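# Unlock the blender filler cap and set it on the table

## Task

Turn the small filler cap in the blender lid counter-clockwise until it stops, which frees it. Lift it out and lay it on the table. At the end the jar must stand on its base, and everything must stay in place without the robot holding it. Release the hands and pull both arms away.

## Robot and tools

Robot: two six-joint arms, left_arm and right_arm, face each other across a table. left_arm's base is on the +y side. Each arm ends in the same five-finger right hand, so the hands are not mirror images. A hand number, axis or side means the same thing on both arms.

Scene frame: the origin sits on the tabletop halfway between the arm bases, +z is up, and the tabletop is z = 0. Results give each hand point's position in metres, its orientation as a quaternion (wxyz), and its velocities in m/s and rad/s. Printed positions can be a little off, more so at long reach.

Hand point: a point fixed to the palm, 0.05 m in front of it, where the index pad meets the thumb tip in a pinch. Its own axes are: +z along the straightened fingers (fingertips end 0.06-0.07 m beyond the point), +y out of the palm, and +x across the palm toward the little finger. A wrist bracket on the little-finger side sticks out 0.03 m past the point in +y and 0.11 m across the palm. It can snag things.

The 28-number row is used by execute_actions and by move. It is one flat list for both arms, and every value is in [-1, 1].
- Numbers 1-14 are left_arm: dx, dy, dz, rx, ry, rz, then little, ring, middle, index, thumb_bend, thumb_turn, force_limit, speed.
- Numbers 15-28 are the same fourteen for right_arm.

dx to rz are an offset, not a pose. They are measured from the hand point's pose in the latest result that shows it, along the hand point's own axes. Before any such result in the scene, and for a second call within one reply, they count from where the hand is when the action starts. Scale: 1.0 means 0.6 m for dx, dy and dz, and 180 degrees for rx, ry and rz. The three rotation numbers form a single rotation vector. At each step the command is clipped to within 100 mm and 16 degrees of the measured pose. All zeros is not a hold: it drives the hand back to the reference pose.

Hand numbers are absolute targets:
- Each finger and thumb_bend: +1 is straight, -1 is fully curled.
- thumb_turn: +1 is beside the palm, -1 is across in front of it.
- A pinch is roughly index -0.22, thumb_bend -0.75, thumb_turn -0.57.
- force_limit: -1 to +1 maps to about 0-10 N at the fingertip (0-15 N for the two thumb motors). It only stops closing motion.
- speed: -1 to +1 runs from nearly still to full speed, where a full travel takes 0.6 s. Use -0.9 or lower for a gentle close.

No value means 'unchanged'. To keep a hand as it is, resend its last eight numbers. Before any have been sent, use its hand_measured six values plus hand_force_limit and hand_speed. Turn the thumb before reaching the object. A full wrap fits objects 0.035-0.08 m across.

execute_actions takes actions, a list with at most one entry, and an optional pictures boolean. The entry can take three forms:
- An empty list only reports the state.
- {rows, steps} runs up to 15 rows. steps is 1-15 (default 15), and each step is 1/30 s. Every row counts from the same reference pose, and the last row repeats if steps exceed rows.
- {steps} alone waits up to 300 steps, counted from the previous result, with reply time included.

move takes target, one 28-number row as above. Each hand point goes in a straight line toward its target, and both paths finish together within 0.5-10 s; anything longer is cut off at 10 s. speed is in m/s, 0.002-0.5, default 0.25, and turning is capped at twice that in rad/s.

move's optional stop_force is 9-40 N, one value for both arms. An arm stops its path after its wrist sensor feels that much extra push against the motion for two steps. It then steps back two steps and holds. It is only accepted after 0.2 s of scene time, and it is unreliable if the hand rotates during the move. Leave it out when pulling away from something the hand presses on.

move does not avoid obstacles or the other arm. Its result adds a 'move:' line giving each arm's ending (done, off_target, moving, held, fault or contact), the limits that acted (paced = pose clipped, held = steps blocked), and each hand point's remaining distance.

wait: seconds 0-10. Nothing new is sent during it.
zoom_image: camera (cam_high, cam_low, cam_left_wrist, cam_right_wrist) and region [x0, y0, x1, y1] in pixels, at most 504x504. Every camera image is 504x504.
show_instructions: no arguments. It shows the reference page, FIVE-FINGER HAND page 1.
finished_scene: scene is the current scene's number.

Results contain:
- The state line for each arm.
- A 'Hand target' line: the pose the controller is now driving toward.
- Wrist force and Wrist torque lines, in the end effector's axes. Offsets are up to about 4 N, noise up to 2.4 N, and each axis saturates near 50 N. Pressing reads as force pointing from the surface into the arm.
- hand_measured: motor positions on the target scale.
- hand_stopped_by: moving, target, force, stalled or fault.
- hand_load_n: positive means the finger is pushed open. Loads near 0 mean the grip is lost.
- hand_force_limit and hand_speed: your two settings.
- 'pose unreachable' and HELD: the clearance check altered or blocked a command.
- MOTOR HOT appears from 70 °C. At 85 °C the brakes lock, reported as OVER-TEMPERATURE FAULT.

Cautions:
- Arm motion trails commands by about 0.17 s, and large moves may end short of the target. Check the result and send the remainder.
- The arms are stiff. Aiming even slightly into something firm can cause a fault stop.
- A joint torque at its limit (136 N m for the three large joints, 25.4 N m for the wrists) stops that arm for 10 s. So does any outside force of 150 N.
- Approach contacts slowly, using a low speed with stop_force.
- Never let the arms strike or push on each other.
- Don't tip the jar, drop the cap, or let anything leave the table.
- Loose objects may get nudged occasionally.

Each tool is called after ">>>" in YAML: its name, and indented under it one key for each argument.

Reference images:

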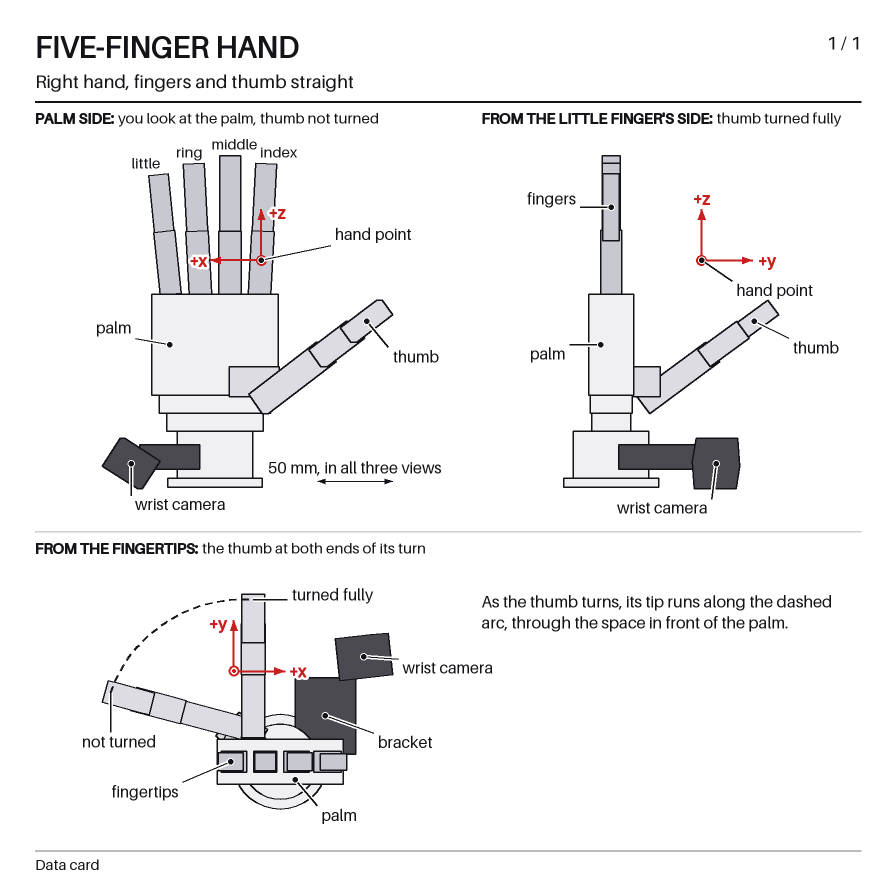

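## Session

>>> execute_actions:
  actions: []

Scene clock: 0.00 s of 6600.00 s.
left_arm: end_effector_position=(+0.2928, +0.4899, +0.4783) hand_measured=(+1.000, +1.000, +1.000, +1.000, +1.000, +1.000) hand_load_n=(+0.0, +0.0, +0.0, +0.0, +0.0, +0.0) hand_stopped_by=(target, target, target, target, target, target) hand_force_limit=0.00 hand_speed=-0.80 end_effector_quat_wxyz=(+0.008, +0.370, +0.929, +0.002) end_effector_velocity=(-0.000, +0.000, -0.001) end_effector_angular_velocity=(+0.003, +0.002, -0.001) | right_arm: end_effector_position=(+0.1205, -0.3459, +0.4788) hand_measured=(+1.000, +1.000, +1.000, +1.000, +1.000, +1.000) hand_load_n=(+0.0, +0.0, +0.0, +0.0, +0.0, +0.0) hand_stopped_by=(target, target, target, target, target, target) hand_force_limit=0.00 hand_speed=-0.80 end_effector_quat_wxyz=(+0.011, -0.330, +0.944, -0.013) end_effector_velocity=(+0.001, -0.000, -0.000) end_effector_angular_velocity=(+0.000, -0.000, -0.003)
Joint positions: left_arm=[ 0.556 -1.696  1.32   1.939  1.557 -1.912] | right_arm=[-1.165 -1.734  1.34   1.944  1.596 -1.906]
Joint velocities: left_arm=[-0.001 -0.     0.002  0.001  0.     0.   ] | right_arm=[-0.002  0.     0.    -0.    -0.     0.001]
Motor temperatures (°C, as the motors report them): left_arm=[25 28 29 32 30 34] | right_arm=[27 26 28 35 29 29]
Wrist force (N, on the end effector, along its own x y z axes, offset not removed): no reading
Wrist torque (N m, same axes, about the end effector's origin, offset not removed): no reading
Hand target (left_arm): +0.293, +0.490, +0.478; +0.008, +0.370, +0.929, +0.002
Hand target (right_arm): +0.120, -0.346, +0.479; +0.011, -0.330, +0.944, -0.013

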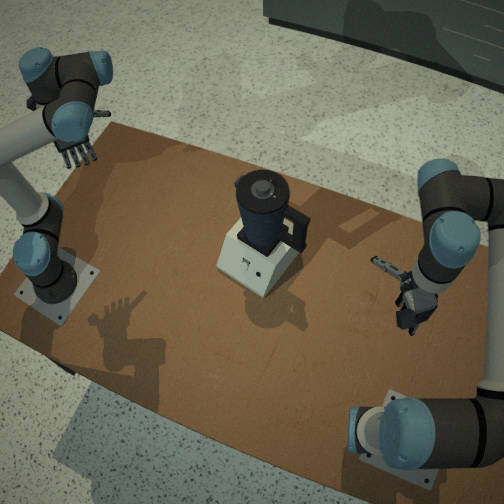

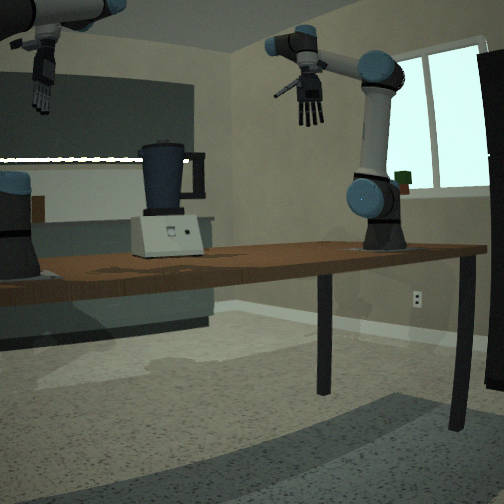

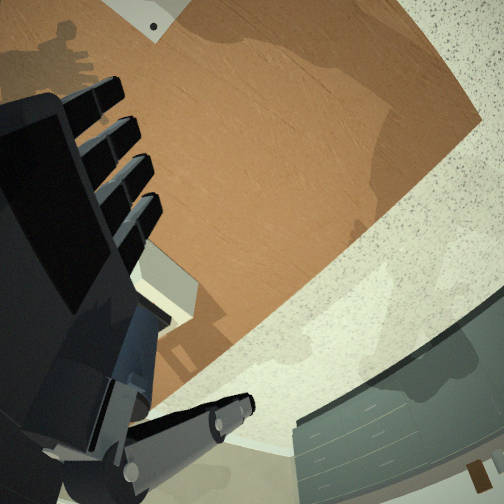

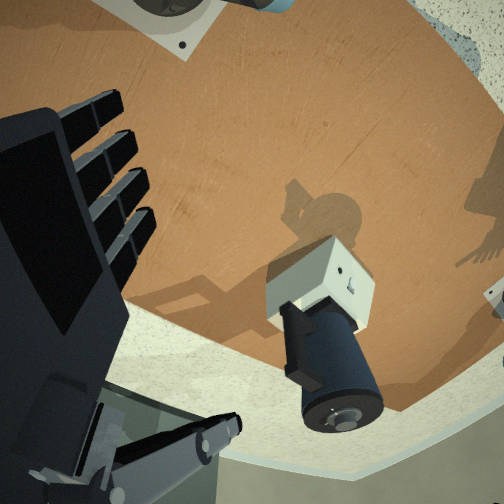

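>>> zoom_image:
  camera: "cam_high"
  region: [200, 150, 330, 310]

>>> zoom_image:
  camera: "cam_right_wrist"
  region: [260, 340, 420, 460]

>>> zoom_image:
  camera: "cam_low"
  region: [110, 120, 230, 270]

Region (200, 150, 330, 310) of cam_high's 504x504 image, scaled by 3.150, with more detail than that image has; it fills the left 410 columns of this view, and the rest is white.

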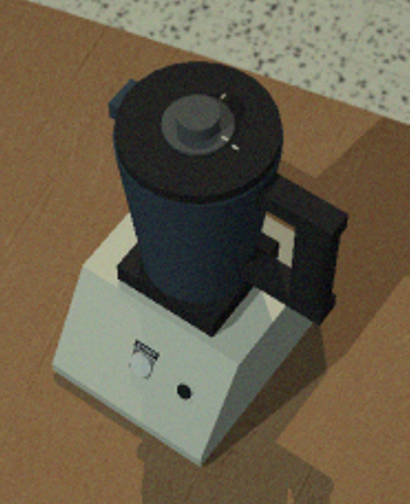

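Region (260, 340, 420, 460) of cam_right_wrist's 504x504 image, scaled by 3.150, with more detail than that image has; it fills the top 378 rows of this view, and the rest is white.

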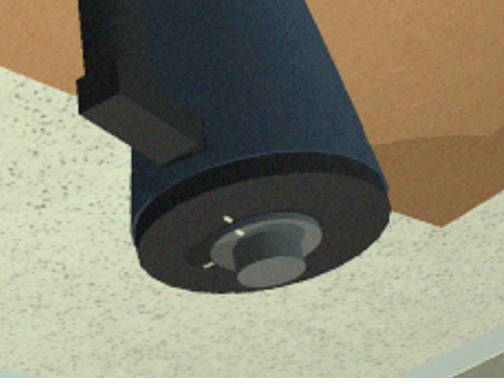

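Region (110, 120, 230, 270) of cam_low's 504x504 image, scaled by 3.360, with more detail than that image has; it fills the left 403 columns of this view, and the rest is white.

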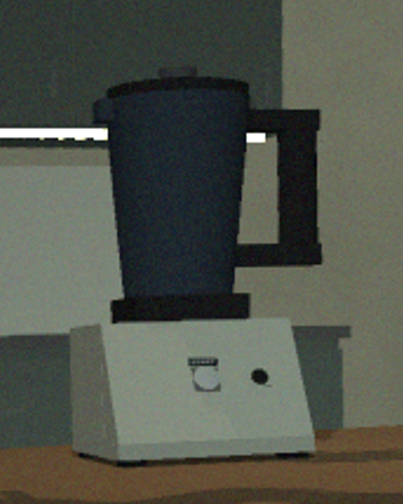

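>>> move:
  target: [-0.432,-0.4395,-0.036,0.4436,-0.274,-0.274, 1,1,0.3,0.3,-0.3,-1,0,0, 0,0,0,0,0,0, 1,1,1,1,1,1,0,-0.8]
  speed: 0.3

Scene clock: 123.73 s of 6600.00 s.
left_arm: end_effector_position=(+0.2999, +0.1206, +0.5005) hand_measured=(+1.000, +1.000, +0.300, +0.300, -0.300, -1.000) hand_load_n=(+0.0, +0.0, +0.0, +0.0, +0.0, +0.0) hand_stopped_by=(target, target, target, target, target, target) hand_force_limit=0.00 hand_speed=0.00 end_effector_quat_wxyz=(+0.128, -0.116, +0.696, -0.697) end_effector_velocity=(+0.001, -0.003, -0.001) end_effector_angular_velocity=(-0.010, -0.004, +0.011) | right_arm: end_effector_position=(+0.1205, -0.3459, +0.4788) hand_measured=(+1.000, +1.000, +1.000, +1.000, +1.000, +1.000) hand_load_n=(+0.0, +0.0, +0.0, +0.0, +0.0, +0.0) hand_stopped_by=(target, target, target, target, target, target) hand_force_limit=0.00 hand_speed=-0.80 end_effector_quat_wxyz=(+0.011, -0.330, +0.944, -0.013) end_effector_velocity=(-0.000, -0.000, -0.000) end_effector_angular_velocity=(-0.000, +0.001, +0.000)
Joint positions: left_arm=[ 0.242 -1.829  1.61   0.214  1.381 -3.124] | right_arm=[-1.165 -1.734  1.34   1.944  1.596 -1.906]
Joint velocities: left_arm=[-0.008 -0.     0.011 -0.022 -0.019  0.002] | right_arm=[-0. -0.  0.  0. -0. -0.]
Motor temperatures (°C, as the motors report them): left_arm=[25 28 29 32 30 34] | right_arm=[27 26 28 35 29 29]
Wrist force (N, on the end effector, along its own x y z axes, offset not removed): left_arm=[0.8 0.8 -1.4] | right_arm=[2.6 1.8 0.0]
Wrist torque (N m, same axes, about the end effector's origin, offset not removed): left_arm=[0.33 0.02 -0.05] | right_arm=[0.32 -0.39 0.13]
Hand target (left_arm): +0.300, +0.120, +0.501; +0.129, -0.116, +0.695, -0.698
Hand target (right_arm): +0.120, -0.346, +0.479; +0.011, -0.330, +0.944, -0.013
Off the commanded pose (left_arm): 0.001 m, 0 deg.
Off the commanded pose (right_arm): 0.000 m, 0 deg.
After step 90, 117.00 s passed at rest.
move: done

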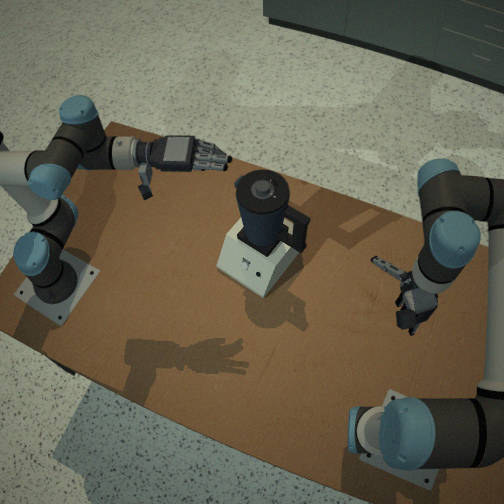

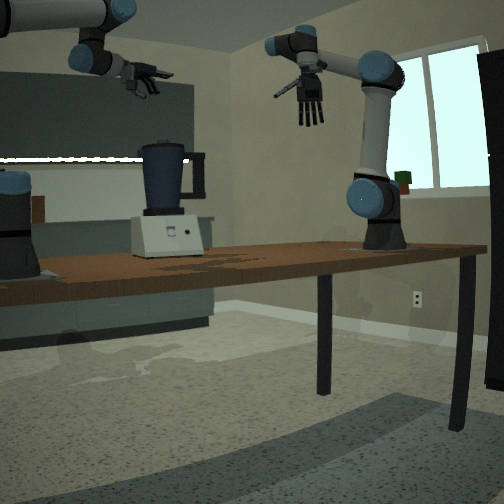

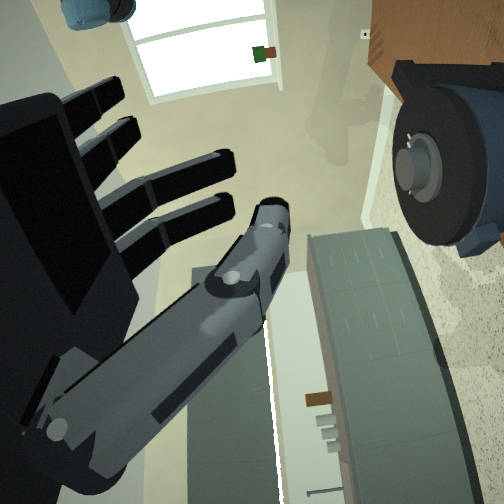

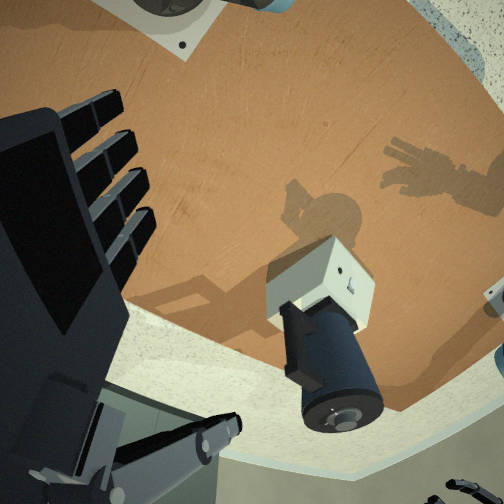

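>>> zoom_image:
  camera: "cam_low"
  region: [100, 40, 220, 160]

>>> zoom_image:
  camera: "cam_left_wrist"
  region: [350, 60, 504, 270]

Region (100, 40, 220, 160) of cam_low's 504x504 image, scaled by 4.200, with more detail than that image has.

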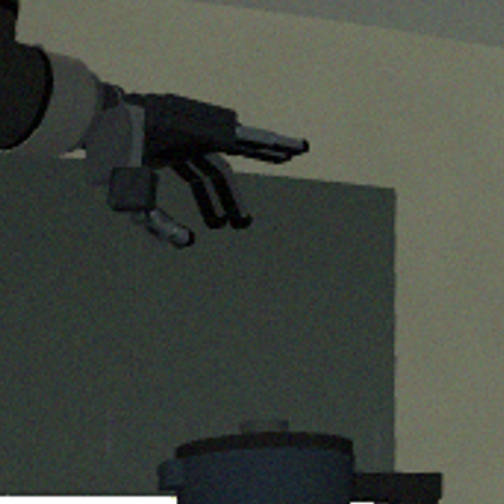

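Region (350, 60, 504, 270) of cam_left_wrist's 504x504 image, scaled by 2.400, with more detail than that image has; it fills the left 370 columns of this view, and the rest is white.

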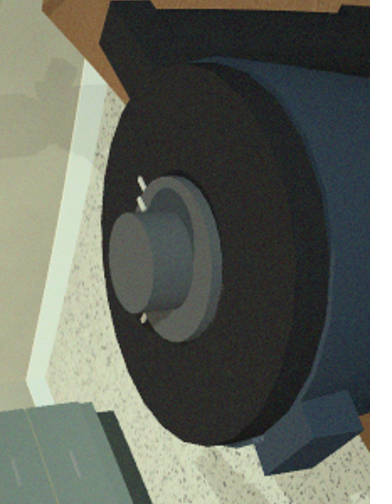

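>>> move:
  target: [-0.0007,0.1018,0.2337,-0.1835,0.2430,0.0708, 1,1,0.45,0.45,0.3,-1,0,0, 0,0,0,0,0,0, 1,1,1,1,1,1,0,-0.8]
  speed: 0.2

Scene clock: 185.97 s of 6600.00 s.
left_arm: end_effector_position=(+0.3483, -0.0097, +0.4391) hand_measured=(+1.000, +1.000, +0.450, +0.450, +0.300, -1.000) hand_load_n=(+0.0, +0.0, +0.0, +0.0, +0.0, +0.0) hand_stopped_by=(target, target, target, target, target, target) hand_force_limit=0.00 hand_speed=0.00 end_effector_quat_wxyz=(-0.081, +0.186, +0.856, -0.476) end_effector_velocity=(+0.001, -0.003, +0.003) end_effector_angular_velocity=(-0.009, -0.010, +0.002) | right_arm: end_effector_position=(+0.1205, -0.3459, +0.4788) hand_measured=(+1.000, +1.000, +1.000, +1.000, +1.000, +1.000) hand_load_n=(+0.0, +0.0, +0.0, +0.0, +0.0, +0.0) hand_stopped_by=(target, target, target, target, target, target) hand_force_limit=0.00 hand_speed=-0.80 end_effector_quat_wxyz=(+0.011, -0.330, +0.944, -0.013) end_effector_velocity=(+0.001, +0.000, -0.000) end_effector_angular_velocity=(+0.001, -0.002, -0.002)
Joint positions: left_arm=[ 0.568 -0.73   0.045  1.457  2.269 -2.536] | right_arm=[-1.165 -1.734  1.34   1.944  1.596 -1.906]
Joint velocities: left_arm=[-0.002  0.04  -0.088  0.036 -0.006  0.   ] | right_arm=[-0.001  0.    -0.    -0.002 -0.     0.001]
Motor temperatures (°C, as the motors report them): left_arm=[25 28 29 32 30 34] | right_arm=[27 26 28 35 29 29]
Wrist force (N, on the end effector, along its own x y z axes, offset not removed): left_arm=[-0.1 -2.4 2.5] | right_arm=[3.0 2.7 1.1]
Wrist torque (N m, same axes, about the end effector's origin, offset not removed): left_arm=[-0.41 -0.08 0.02] | right_arm=[0.41 -0.55 0.07]
Hand target (left_arm): +0.348, -0.010, +0.439; -0.080, +0.186, +0.856, -0.476
Hand target (right_arm): +0.120, -0.346, +0.479; +0.011, -0.330, +0.944, -0.013
Off the commanded pose (left_arm): 0.002 m, 4 deg.
Off the commanded pose (right_arm): 0.000 m, 0 deg.
elbow stopped short (left arm): the move would have taken joint 3 (elbow) straighter than the controller allows; a more bent joint 3 avoids this.
After step 90, 56.10 s passed at rest.
move: off_target (left_arm)

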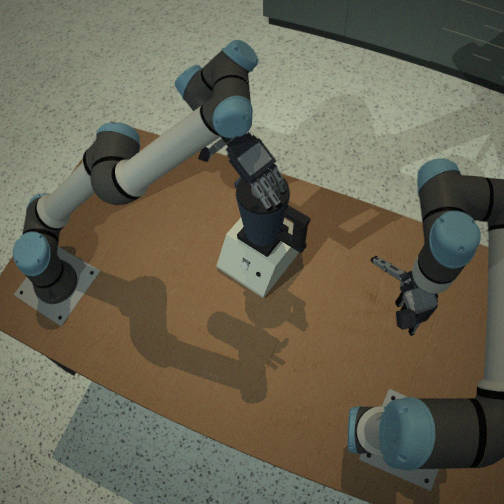

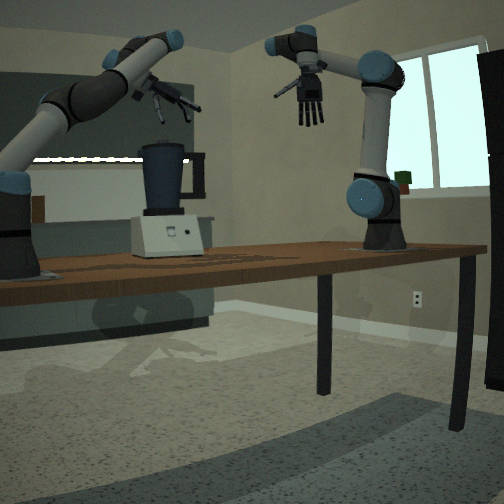

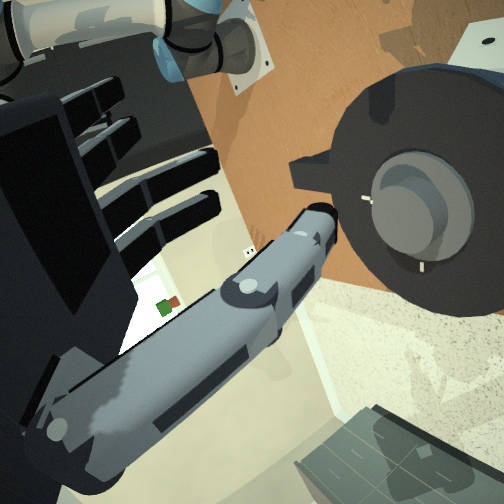

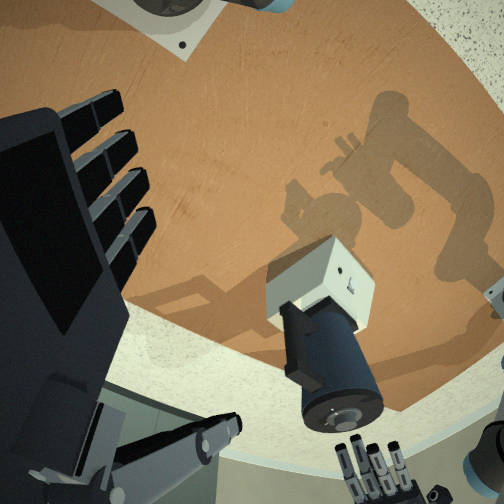

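>>> zoom_image:
  camera: "cam_low"
  region: [120, 60, 220, 160]

>>> zoom_image:
  camera: "cam_high"
  region: [200, 120, 320, 240]

Region (120, 60, 220, 160) of cam_low's 504x504 image, scaled by 5.040, with more detail than that image has.

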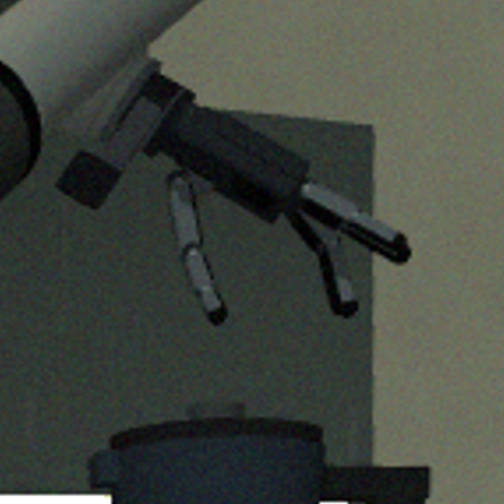

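Region (200, 120, 320, 240) of cam_high's 504x504 image, scaled by 4.200, with more detail than that image has.

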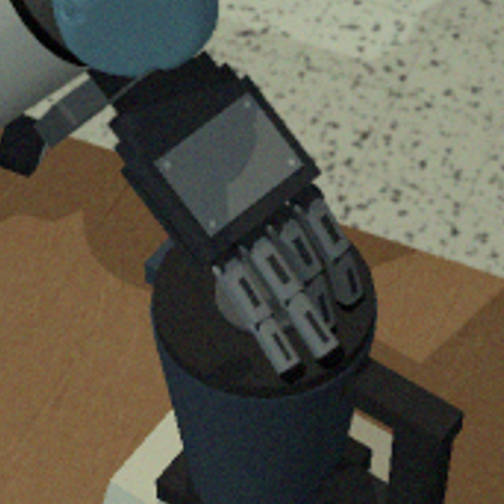

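>>> move:
  target: [-0.0017,0.0718,-0.0073,-0.0149,0.0146,-0.005, 1,1,0.3,0.3,0.6,-1,0,0, 0,0,0,0,0,0, 1,1,1,1,1,1,0,-0.8]
  speed: 0.08

>>> zoom_image:
  camera: "cam_low"
  region: [120, 70, 220, 170]

Scene clock: 239.23 s of 6600.00 s.
left_arm: end_effector_position=(+0.3609, +0.0137, +0.4056) hand_measured=(+1.000, +1.000, +0.300, +0.300, +0.600, -1.000) hand_load_n=(+0.0, +0.0, +0.0, +0.0, +0.0, +0.0) hand_stopped_by=(target, target, target, target, target, target) hand_force_limit=0.00 hand_speed=0.00 end_effector_quat_wxyz=(-0.101, +0.192, +0.867, -0.449) end_effector_velocity=(+0.001, +0.002, -0.003) end_effector_angular_velocity=(-0.017, -0.008, +0.014) | right_arm: end_effector_position=(+0.1205, -0.3459, +0.4788) hand_measured=(+1.000, +1.000, +1.000, +1.000, +1.000, +1.000) hand_load_n=(+0.0, +0.0, +0.0, +0.0, +0.0, +0.0) hand_stopped_by=(target, target, target, target, target, target) hand_force_limit=0.00 hand_speed=-0.80 end_effector_quat_wxyz=(+0.011, -0.330, +0.944, -0.013) end_effector_velocity=(-0.000, +0.000, -0.000) end_effector_angular_velocity=(+0.001, -0.001, +0.002)
Joint positions: left_arm=[ 0.611 -0.81   0.301  1.401  2.308 -2.451] | right_arm=[-1.165 -1.734  1.34   1.944  1.596 -1.906]
Joint velocities: left_arm=[ 0.001 -0.069  0.139 -0.098 -0.007 -0.015] | right_arm=[ 0.002 -0.     0.    -0.001 -0.    -0.   ]
Motor temperatures (°C, as the motors report them): left_arm=[25 28 29 32 30 34] | right_arm=[27 26 28 35 29 29]
Wrist force (N, on the end effector, along its own x y z axes, offset not removed): left_arm=[-0.8 0.3 -1.0] | right_arm=[2.0 2.5 0.3]
Wrist torque (N m, same axes, about the end effector's origin, offset not removed): left_arm=[0.42 0.14 -0.07] | right_arm=[0.35 -0.39 0.11]
Hand target (left_arm): +0.361, +0.014, +0.405; -0.100, +0.192, +0.866, -0.450
Hand target (right_arm): +0.120, -0.346, +0.479; +0.011, -0.330, +0.944, -0.013
Off the commanded pose (left_arm): 0.000 m, 0 deg.
Off the commanded pose (right_arm): 0.000 m, 0 deg.
After step 90, 49.20 s passed at rest.
move: done

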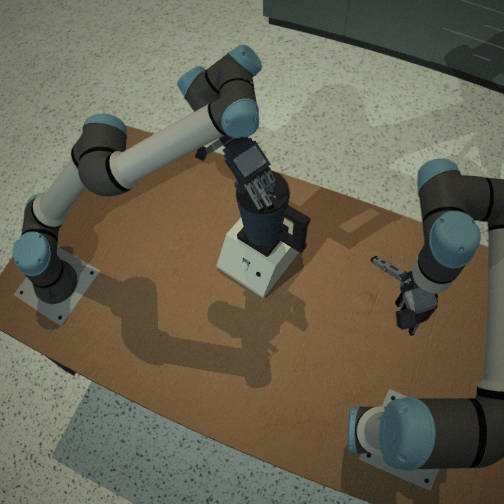

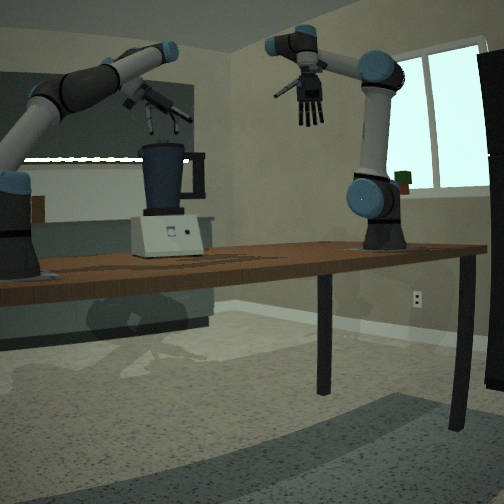

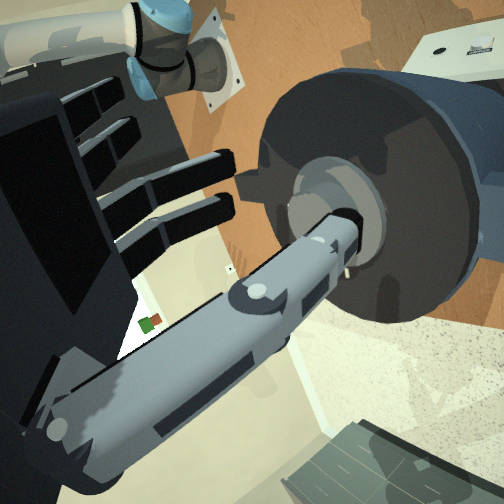

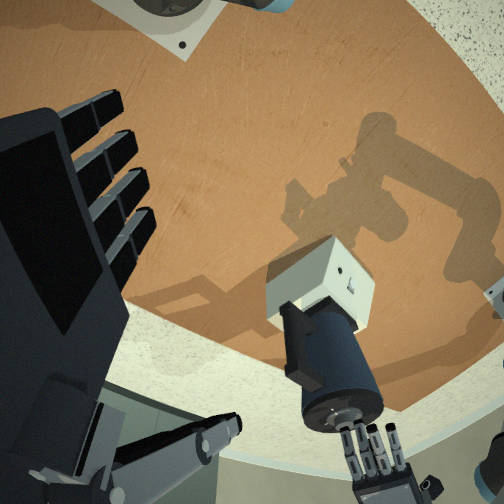

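Region (120, 70, 220, 170) of cam_low's 504x504 image, scaled by 5.040, with more detail than that image has.

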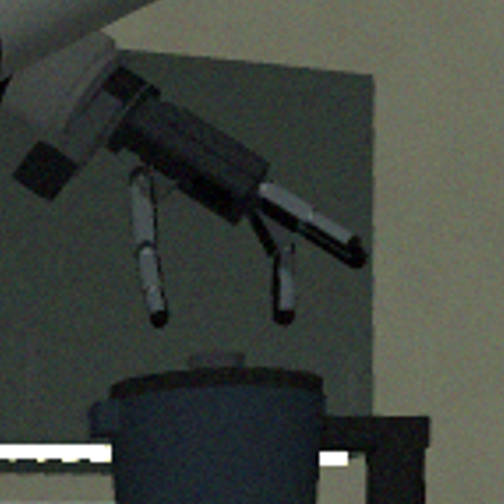

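>>> zoom_image:
  camera: "cam_left_wrist"
  region: [200, 120, 420, 320]

>>> zoom_image:
  camera: "cam_right_wrist"
  region: [290, 370, 430, 504]

Region (200, 120, 420, 320) of cam_left_wrist's 504x504 image, scaled by 2.291, with more detail than that image has; it fills the top 458 rows of this view, and the rest is white.

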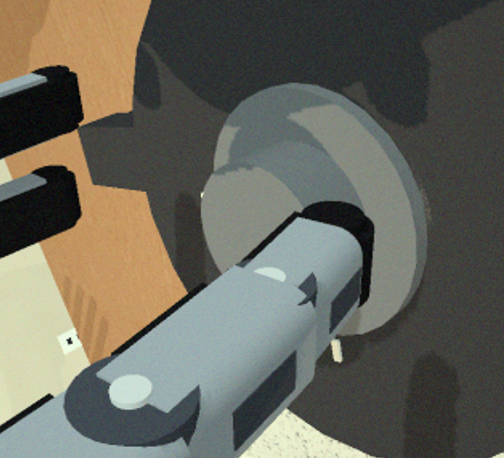

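Region (290, 370, 430, 504) of cam_right_wrist's 504x504 image, scaled by 3.600, with more detail than that image has; it fills the top 482 rows of this view, and the rest is white.

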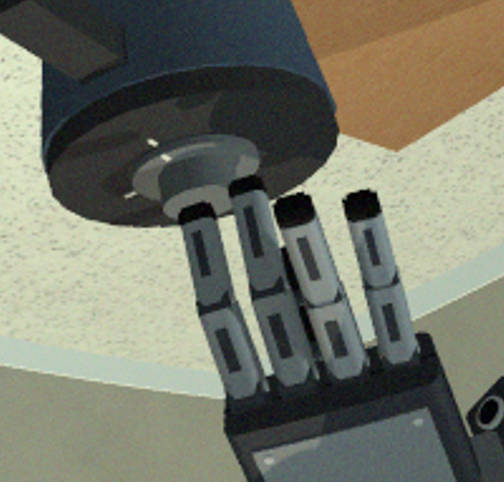

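>>> move:
  target: [-0.03,0.0273,0.0191,0,0,0, 1,1,0.3,0.3,0.6,-1,0,0, 0,0,0,0,0,0, 1,1,1,1,1,1,0,-0.8]
  speed: 0.05

>>> zoom_image:
  camera: "cam_low"
  region: [120, 70, 220, 170]

>>> zoom_image:
  camera: "cam_right_wrist"
  region: [290, 370, 430, 504]

Scene clock: 269.30 s of 6600.00 s.
left_arm: end_effector_position=(+0.3770, +0.0063, +0.3857) hand_measured=(+1.000, +1.000, +0.300, +0.300, +0.600, -1.000) hand_load_n=(+0.0, +0.0, +0.0, +0.0, +0.0, +0.0) hand_stopped_by=(target, target, target, target, target, target) hand_force_limit=0.00 hand_speed=0.00 end_effector_quat_wxyz=(-0.101, +0.192, +0.867, -0.449) end_effector_velocity=(+0.002, -0.001, -0.003) end_effector_angular_velocity=(+0.002, +0.001, +0.000) | right_arm: end_effector_position=(+0.1205, -0.3459, +0.4788) hand_measured=(+1.000, +1.000, +1.000, +1.000, +1.000, +1.000) hand_load_n=(+0.0, +0.0, +0.0, +0.0, +0.0, +0.0) hand_stopped_by=(target, target, target, target, target, target) hand_force_limit=0.00 hand_speed=-0.80 end_effector_quat_wxyz=(+0.011, -0.330, +0.944, -0.013) end_effector_velocity=(+0.000, -0.000, +0.000) end_effector_angular_velocity=(-0.000, +0.001, -0.002)
Joint positions: left_arm=[ 0.628 -0.765  0.276  1.393  2.319 -2.432] | right_arm=[-1.165 -1.734  1.34   1.944  1.596 -1.906]
Joint velocities: left_arm=[ 0.002  0.011 -0.013  0.006  0.001  0.003] | right_arm=[-0.001  0.     0.     0.001 -0.     0.   ]
Motor temperatures (°C, as the motors report them): left_arm=[25 28 29 32 30 34] | right_arm=[27 26 28 35 29 29]
Wrist force (N, on the end effector, along its own x y z axes, offset not removed): left_arm=[2.3 -0.8 0.4] | right_arm=[2.3 2.9 0.1]
Wrist torque (N m, same axes, about the end effector's origin, offset not removed): left_arm=[0.14 -0.29 0.48] | right_arm=[0.46 -0.45 0.15]
Hand target (left_arm): +0.377, +0.006, +0.386; -0.101, +0.192, +0.867, -0.449
Hand target (right_arm): +0.120, -0.346, +0.479; +0.011, -0.330, +0.944, -0.013
Off the commanded pose (left_arm): 0.000 m, 0 deg.
Off the commanded pose (right_arm): 0.000 m, 0 deg.
After step 90, 26.10 s passed at rest.
move: done

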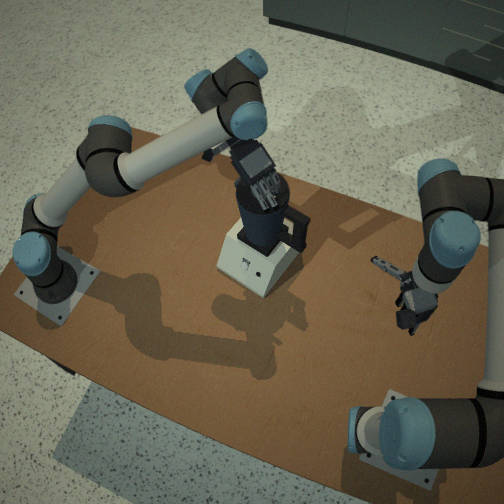

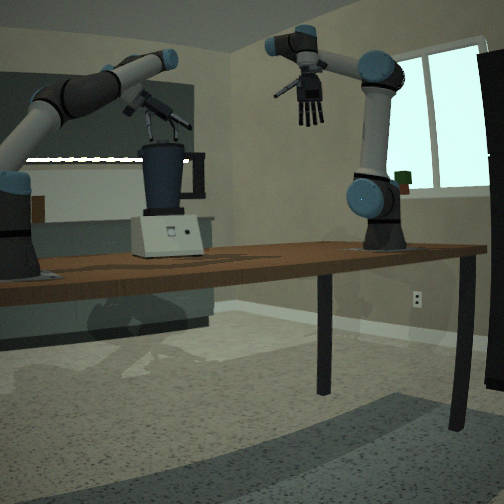

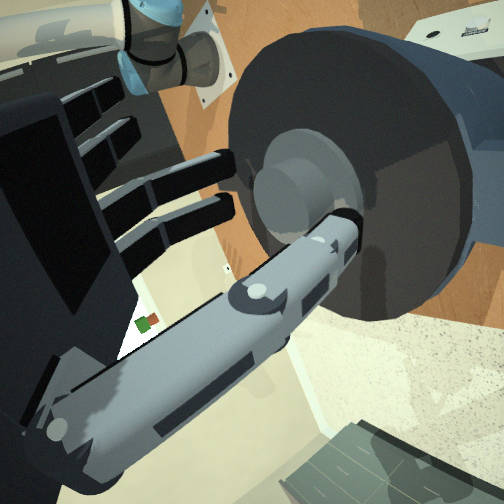

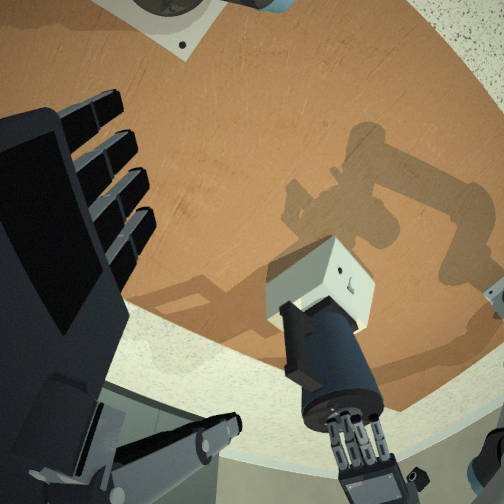

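Region (120, 70, 220, 170) of cam_low's 504x504 image, scaled by 5.040, with more detail than that image has.

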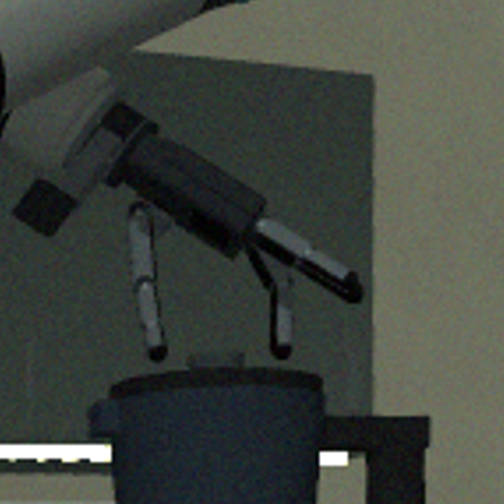

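Region (290, 370, 430, 504) of cam_right_wrist's 504x504 image, scaled by 3.600, with more detail than that image has; it fills the top 482 rows of this view, and the rest is white.

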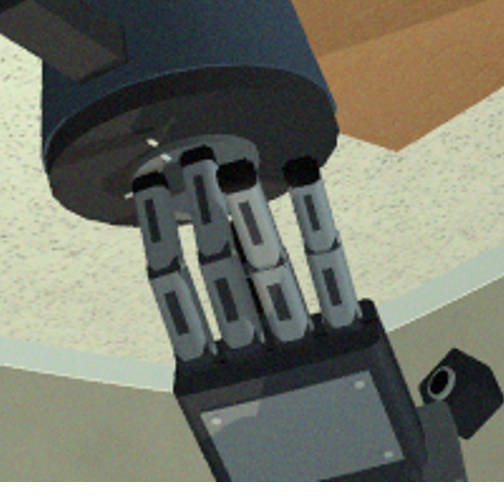

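>>> move:
  target: [0.003,0.0178,0.0124,0.039,0,0, 1,1,0.2,0.2,0.4,-1,0,0, 0,0,0,0,0,0, 1,1,1,1,1,1,0,-0.8]
  speed: 0.03

>>> zoom_image:
  camera: "cam_low"
  region: [120, 70, 220, 170]

>>> zoom_image:
  camera: "cam_right_wrist"
  region: [290, 370, 430, 504]

Scene clock: 291.27 s of 6600.00 s.
left_arm: end_effector_position=(+0.3754, +0.0072, +0.3732) hand_measured=(+1.000, +1.000, +0.200, +0.200, +0.398, -1.000) hand_load_n=(+0.0, +0.0, +0.0, +0.0, -4.0, +1.5) hand_stopped_by=(target, target, target, target, target, target) hand_force_limit=0.00 hand_speed=0.00 end_effector_quat_wxyz=(-0.112, +0.186, +0.838, -0.500) end_effector_velocity=(-0.001, -0.000, -0.003) end_effector_angular_velocity=(-0.015, +0.009, +0.001) | right_arm: end_effector_position=(+0.1205, -0.3459, +0.4788) hand_measured=(+1.000, +1.000, +1.000, +1.000, +1.000, +1.000) hand_load_n=(+0.0, +0.0, +0.0, +0.0, +0.0, +0.0) hand_stopped_by=(target, target, target, target, target, target) hand_force_limit=0.00 hand_speed=-0.80 end_effector_quat_wxyz=(+0.011, -0.330, +0.944, -0.013) end_effector_velocity=(+0.000, -0.000, -0.000) end_effector_angular_velocity=(+0.000, -0.001, -0.001)
Joint positions: left_arm=[ 0.659 -0.906  0.6    1.1    2.415 -2.494] | right_arm=[-1.165 -1.734  1.34   1.944  1.596 -1.906]
Joint velocities: left_arm=[ 0.003 -0.018  0.044 -0.045  0.012 -0.015] | right_arm=[-0.001 -0.    -0.    -0.     0.     0.   ]
Motor temperatures (°C, as the motors report them): left_arm=[25 28 29 32 30 34] | right_arm=[27 26 28 35 29 29]
Wrist force (N, on the end effector, along its own x y z axes, offset not removed): left_arm=[-2.3 -40.7 -41.0] | right_arm=[3.3 3.3 1.4]
Wrist torque (N m, same axes, about the end effector's origin, offset not removed): left_arm=[-2.11 0.37 -0.45] | right_arm=[0.40 -0.65 0.23]
Hand target (left_arm): +0.375, +0.007, +0.373; -0.113, +0.186, +0.838, -0.501
Hand target (right_arm): +0.120, -0.346, +0.479; +0.011, -0.330, +0.944, -0.013
Off the commanded pose (left_arm): 0.000 m, 0 deg.
Off the commanded pose (right_arm): 0.000 m, 0 deg.
After step 90, 16.70 s passed at rest.
move: done

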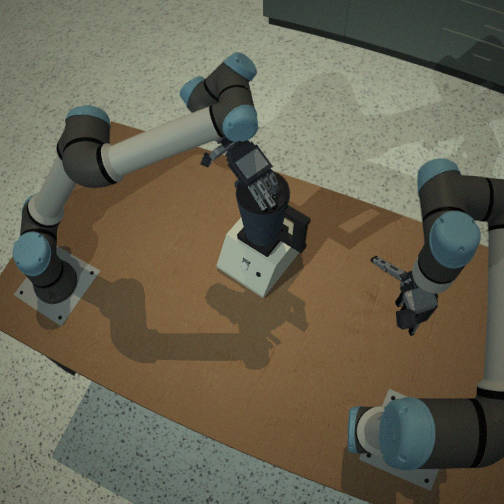

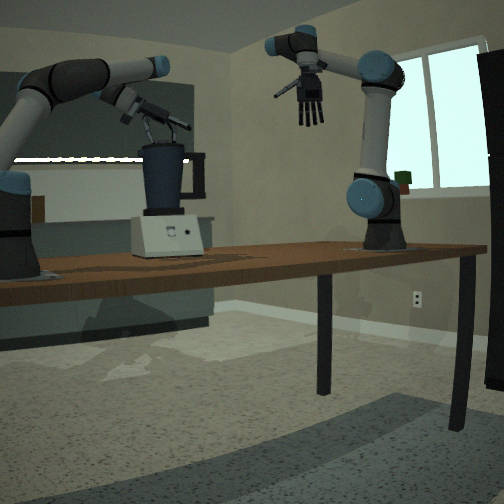

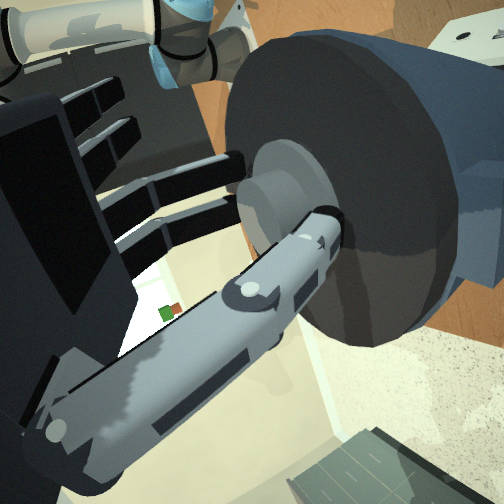

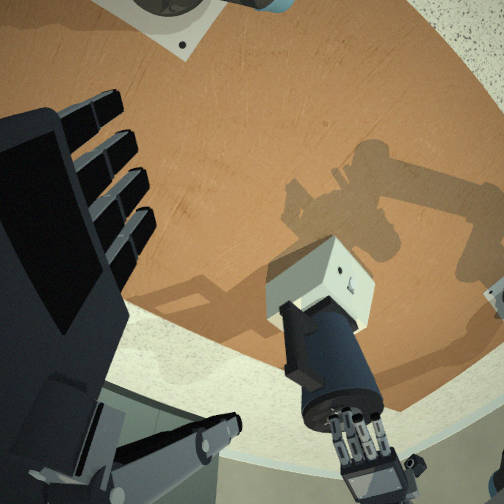

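Region (120, 70, 220, 170) of cam_low's 504x504 image, scaled by 5.040, with more detail than that image has.

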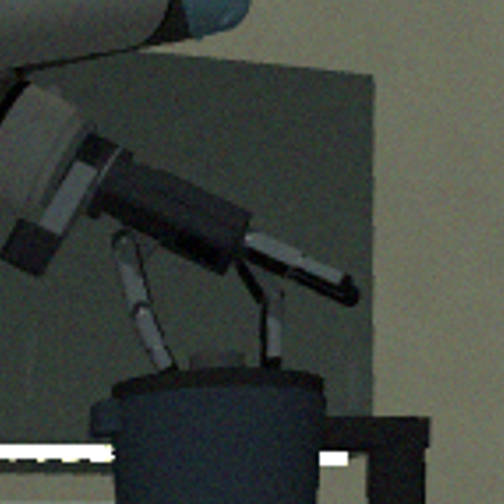

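Region (290, 370, 430, 504) of cam_right_wrist's 504x504 image, scaled by 3.600, with more detail than that image has; it fills the top 482 rows of this view, and the rest is white.

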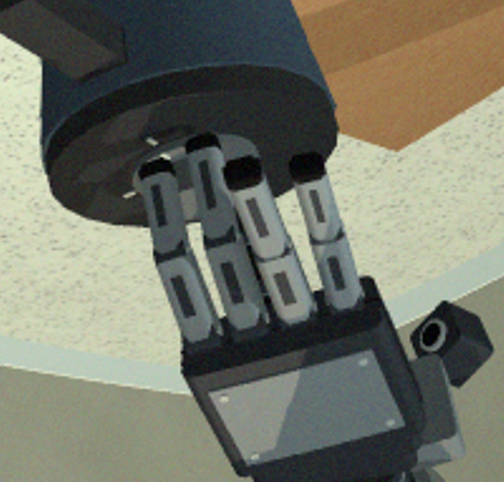

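The thumb is pressing on the flange (57 N). Backing up a few mm right away.

>>> move:
  target: [0,-0.0044,-0.0023,0,0,0, 1,1,0.2,0.2,0.4,-1,0,0, 0,0,0,0,0,0, 1,1,1,1,1,1,0,-0.8]
  speed: 0.01

Scene clock: 295.77 s of 6600.00 s.
left_arm: end_effector_position=(+0.3754, +0.0072, +0.3758) hand_measured=(+1.000, +1.000, +0.200, +0.200, +0.400, -1.000) hand_load_n=(+0.0, +0.0, +0.0, +0.0, +0.5, +1.5) hand_stopped_by=(target, target, target, target, target, target) hand_force_limit=0.00 hand_speed=0.00 end_effector_quat_wxyz=(-0.113, +0.186, +0.838, -0.500) end_effector_velocity=(+0.000, +0.000, +0.003) end_effector_angular_velocity=(-0.000, -0.002, +0.000) | right_arm: end_effector_position=(+0.1205, -0.3459, +0.4788) hand_measured=(+1.000, +1.000, +1.000, +1.000, +1.000, +1.000) hand_load_n=(+0.0, +0.0, +0.0, +0.0, +0.0, +0.0) hand_stopped_by=(target, target, target, target, target, target) hand_force_limit=0.00 hand_speed=-0.80 end_effector_quat_wxyz=(+0.011, -0.330, +0.944, -0.013) end_effector_velocity=(+0.000, -0.000, -0.000) end_effector_angular_velocity=(-0.000, +0.000, -0.001)
Joint positions: left_arm=[ 0.659 -0.902  0.588  1.109  2.415 -2.494] | right_arm=[-1.165 -1.734  1.34   1.944  1.596 -1.906]
Joint velocities: left_arm=[ 0.     0.004 -0.015  0.011 -0.001  0.001] | right_arm=[-0. -0.  0.  0.  0.  0.]
Motor temperatures (°C, as the motors report them): left_arm=[25 28 29 32 30 34] | right_arm=[27 26 28 35 29 29]
Wrist force (N, on the end effector, along its own x y z axes, offset not removed): left_arm=[0.2 -6.8 -4.8] | right_arm=[2.5 3.6 0.9]
Wrist torque (N m, same axes, about the end effector's origin, offset not removed): left_arm=[-0.60 -0.14 0.26] | right_arm=[0.59 -0.48 0.13]
Hand target (left_arm): +0.375, +0.007, +0.376; -0.112, +0.186, +0.838, -0.500
Hand target (right_arm): +0.120, -0.346, +0.479; +0.011, -0.330, +0.944, -0.013
Off the commanded pose (left_arm): 0.000 m, 0 deg.
Off the commanded pose (right_arm): 0.000 m, 0 deg.
After step 90, 0.80 s passed at rest.
move: done

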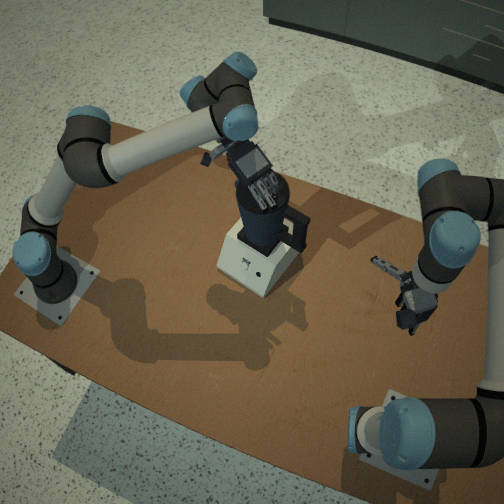

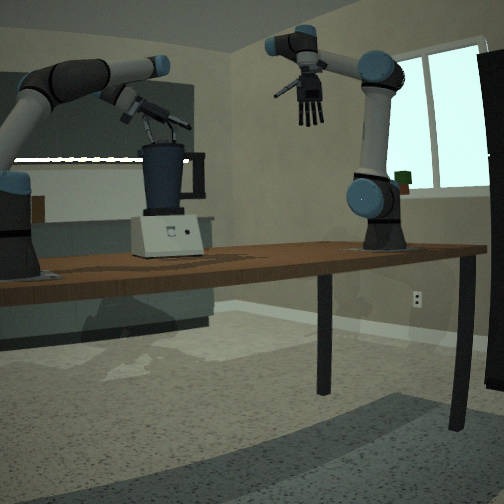

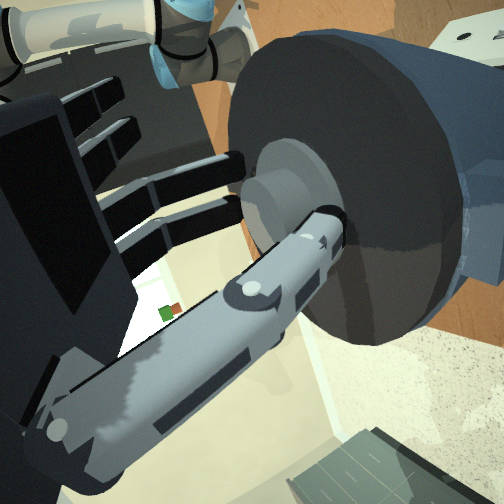

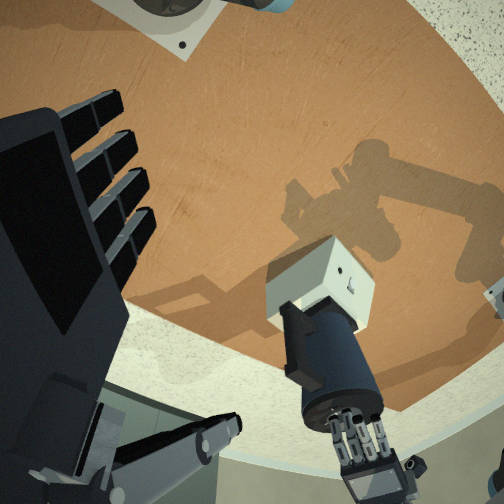

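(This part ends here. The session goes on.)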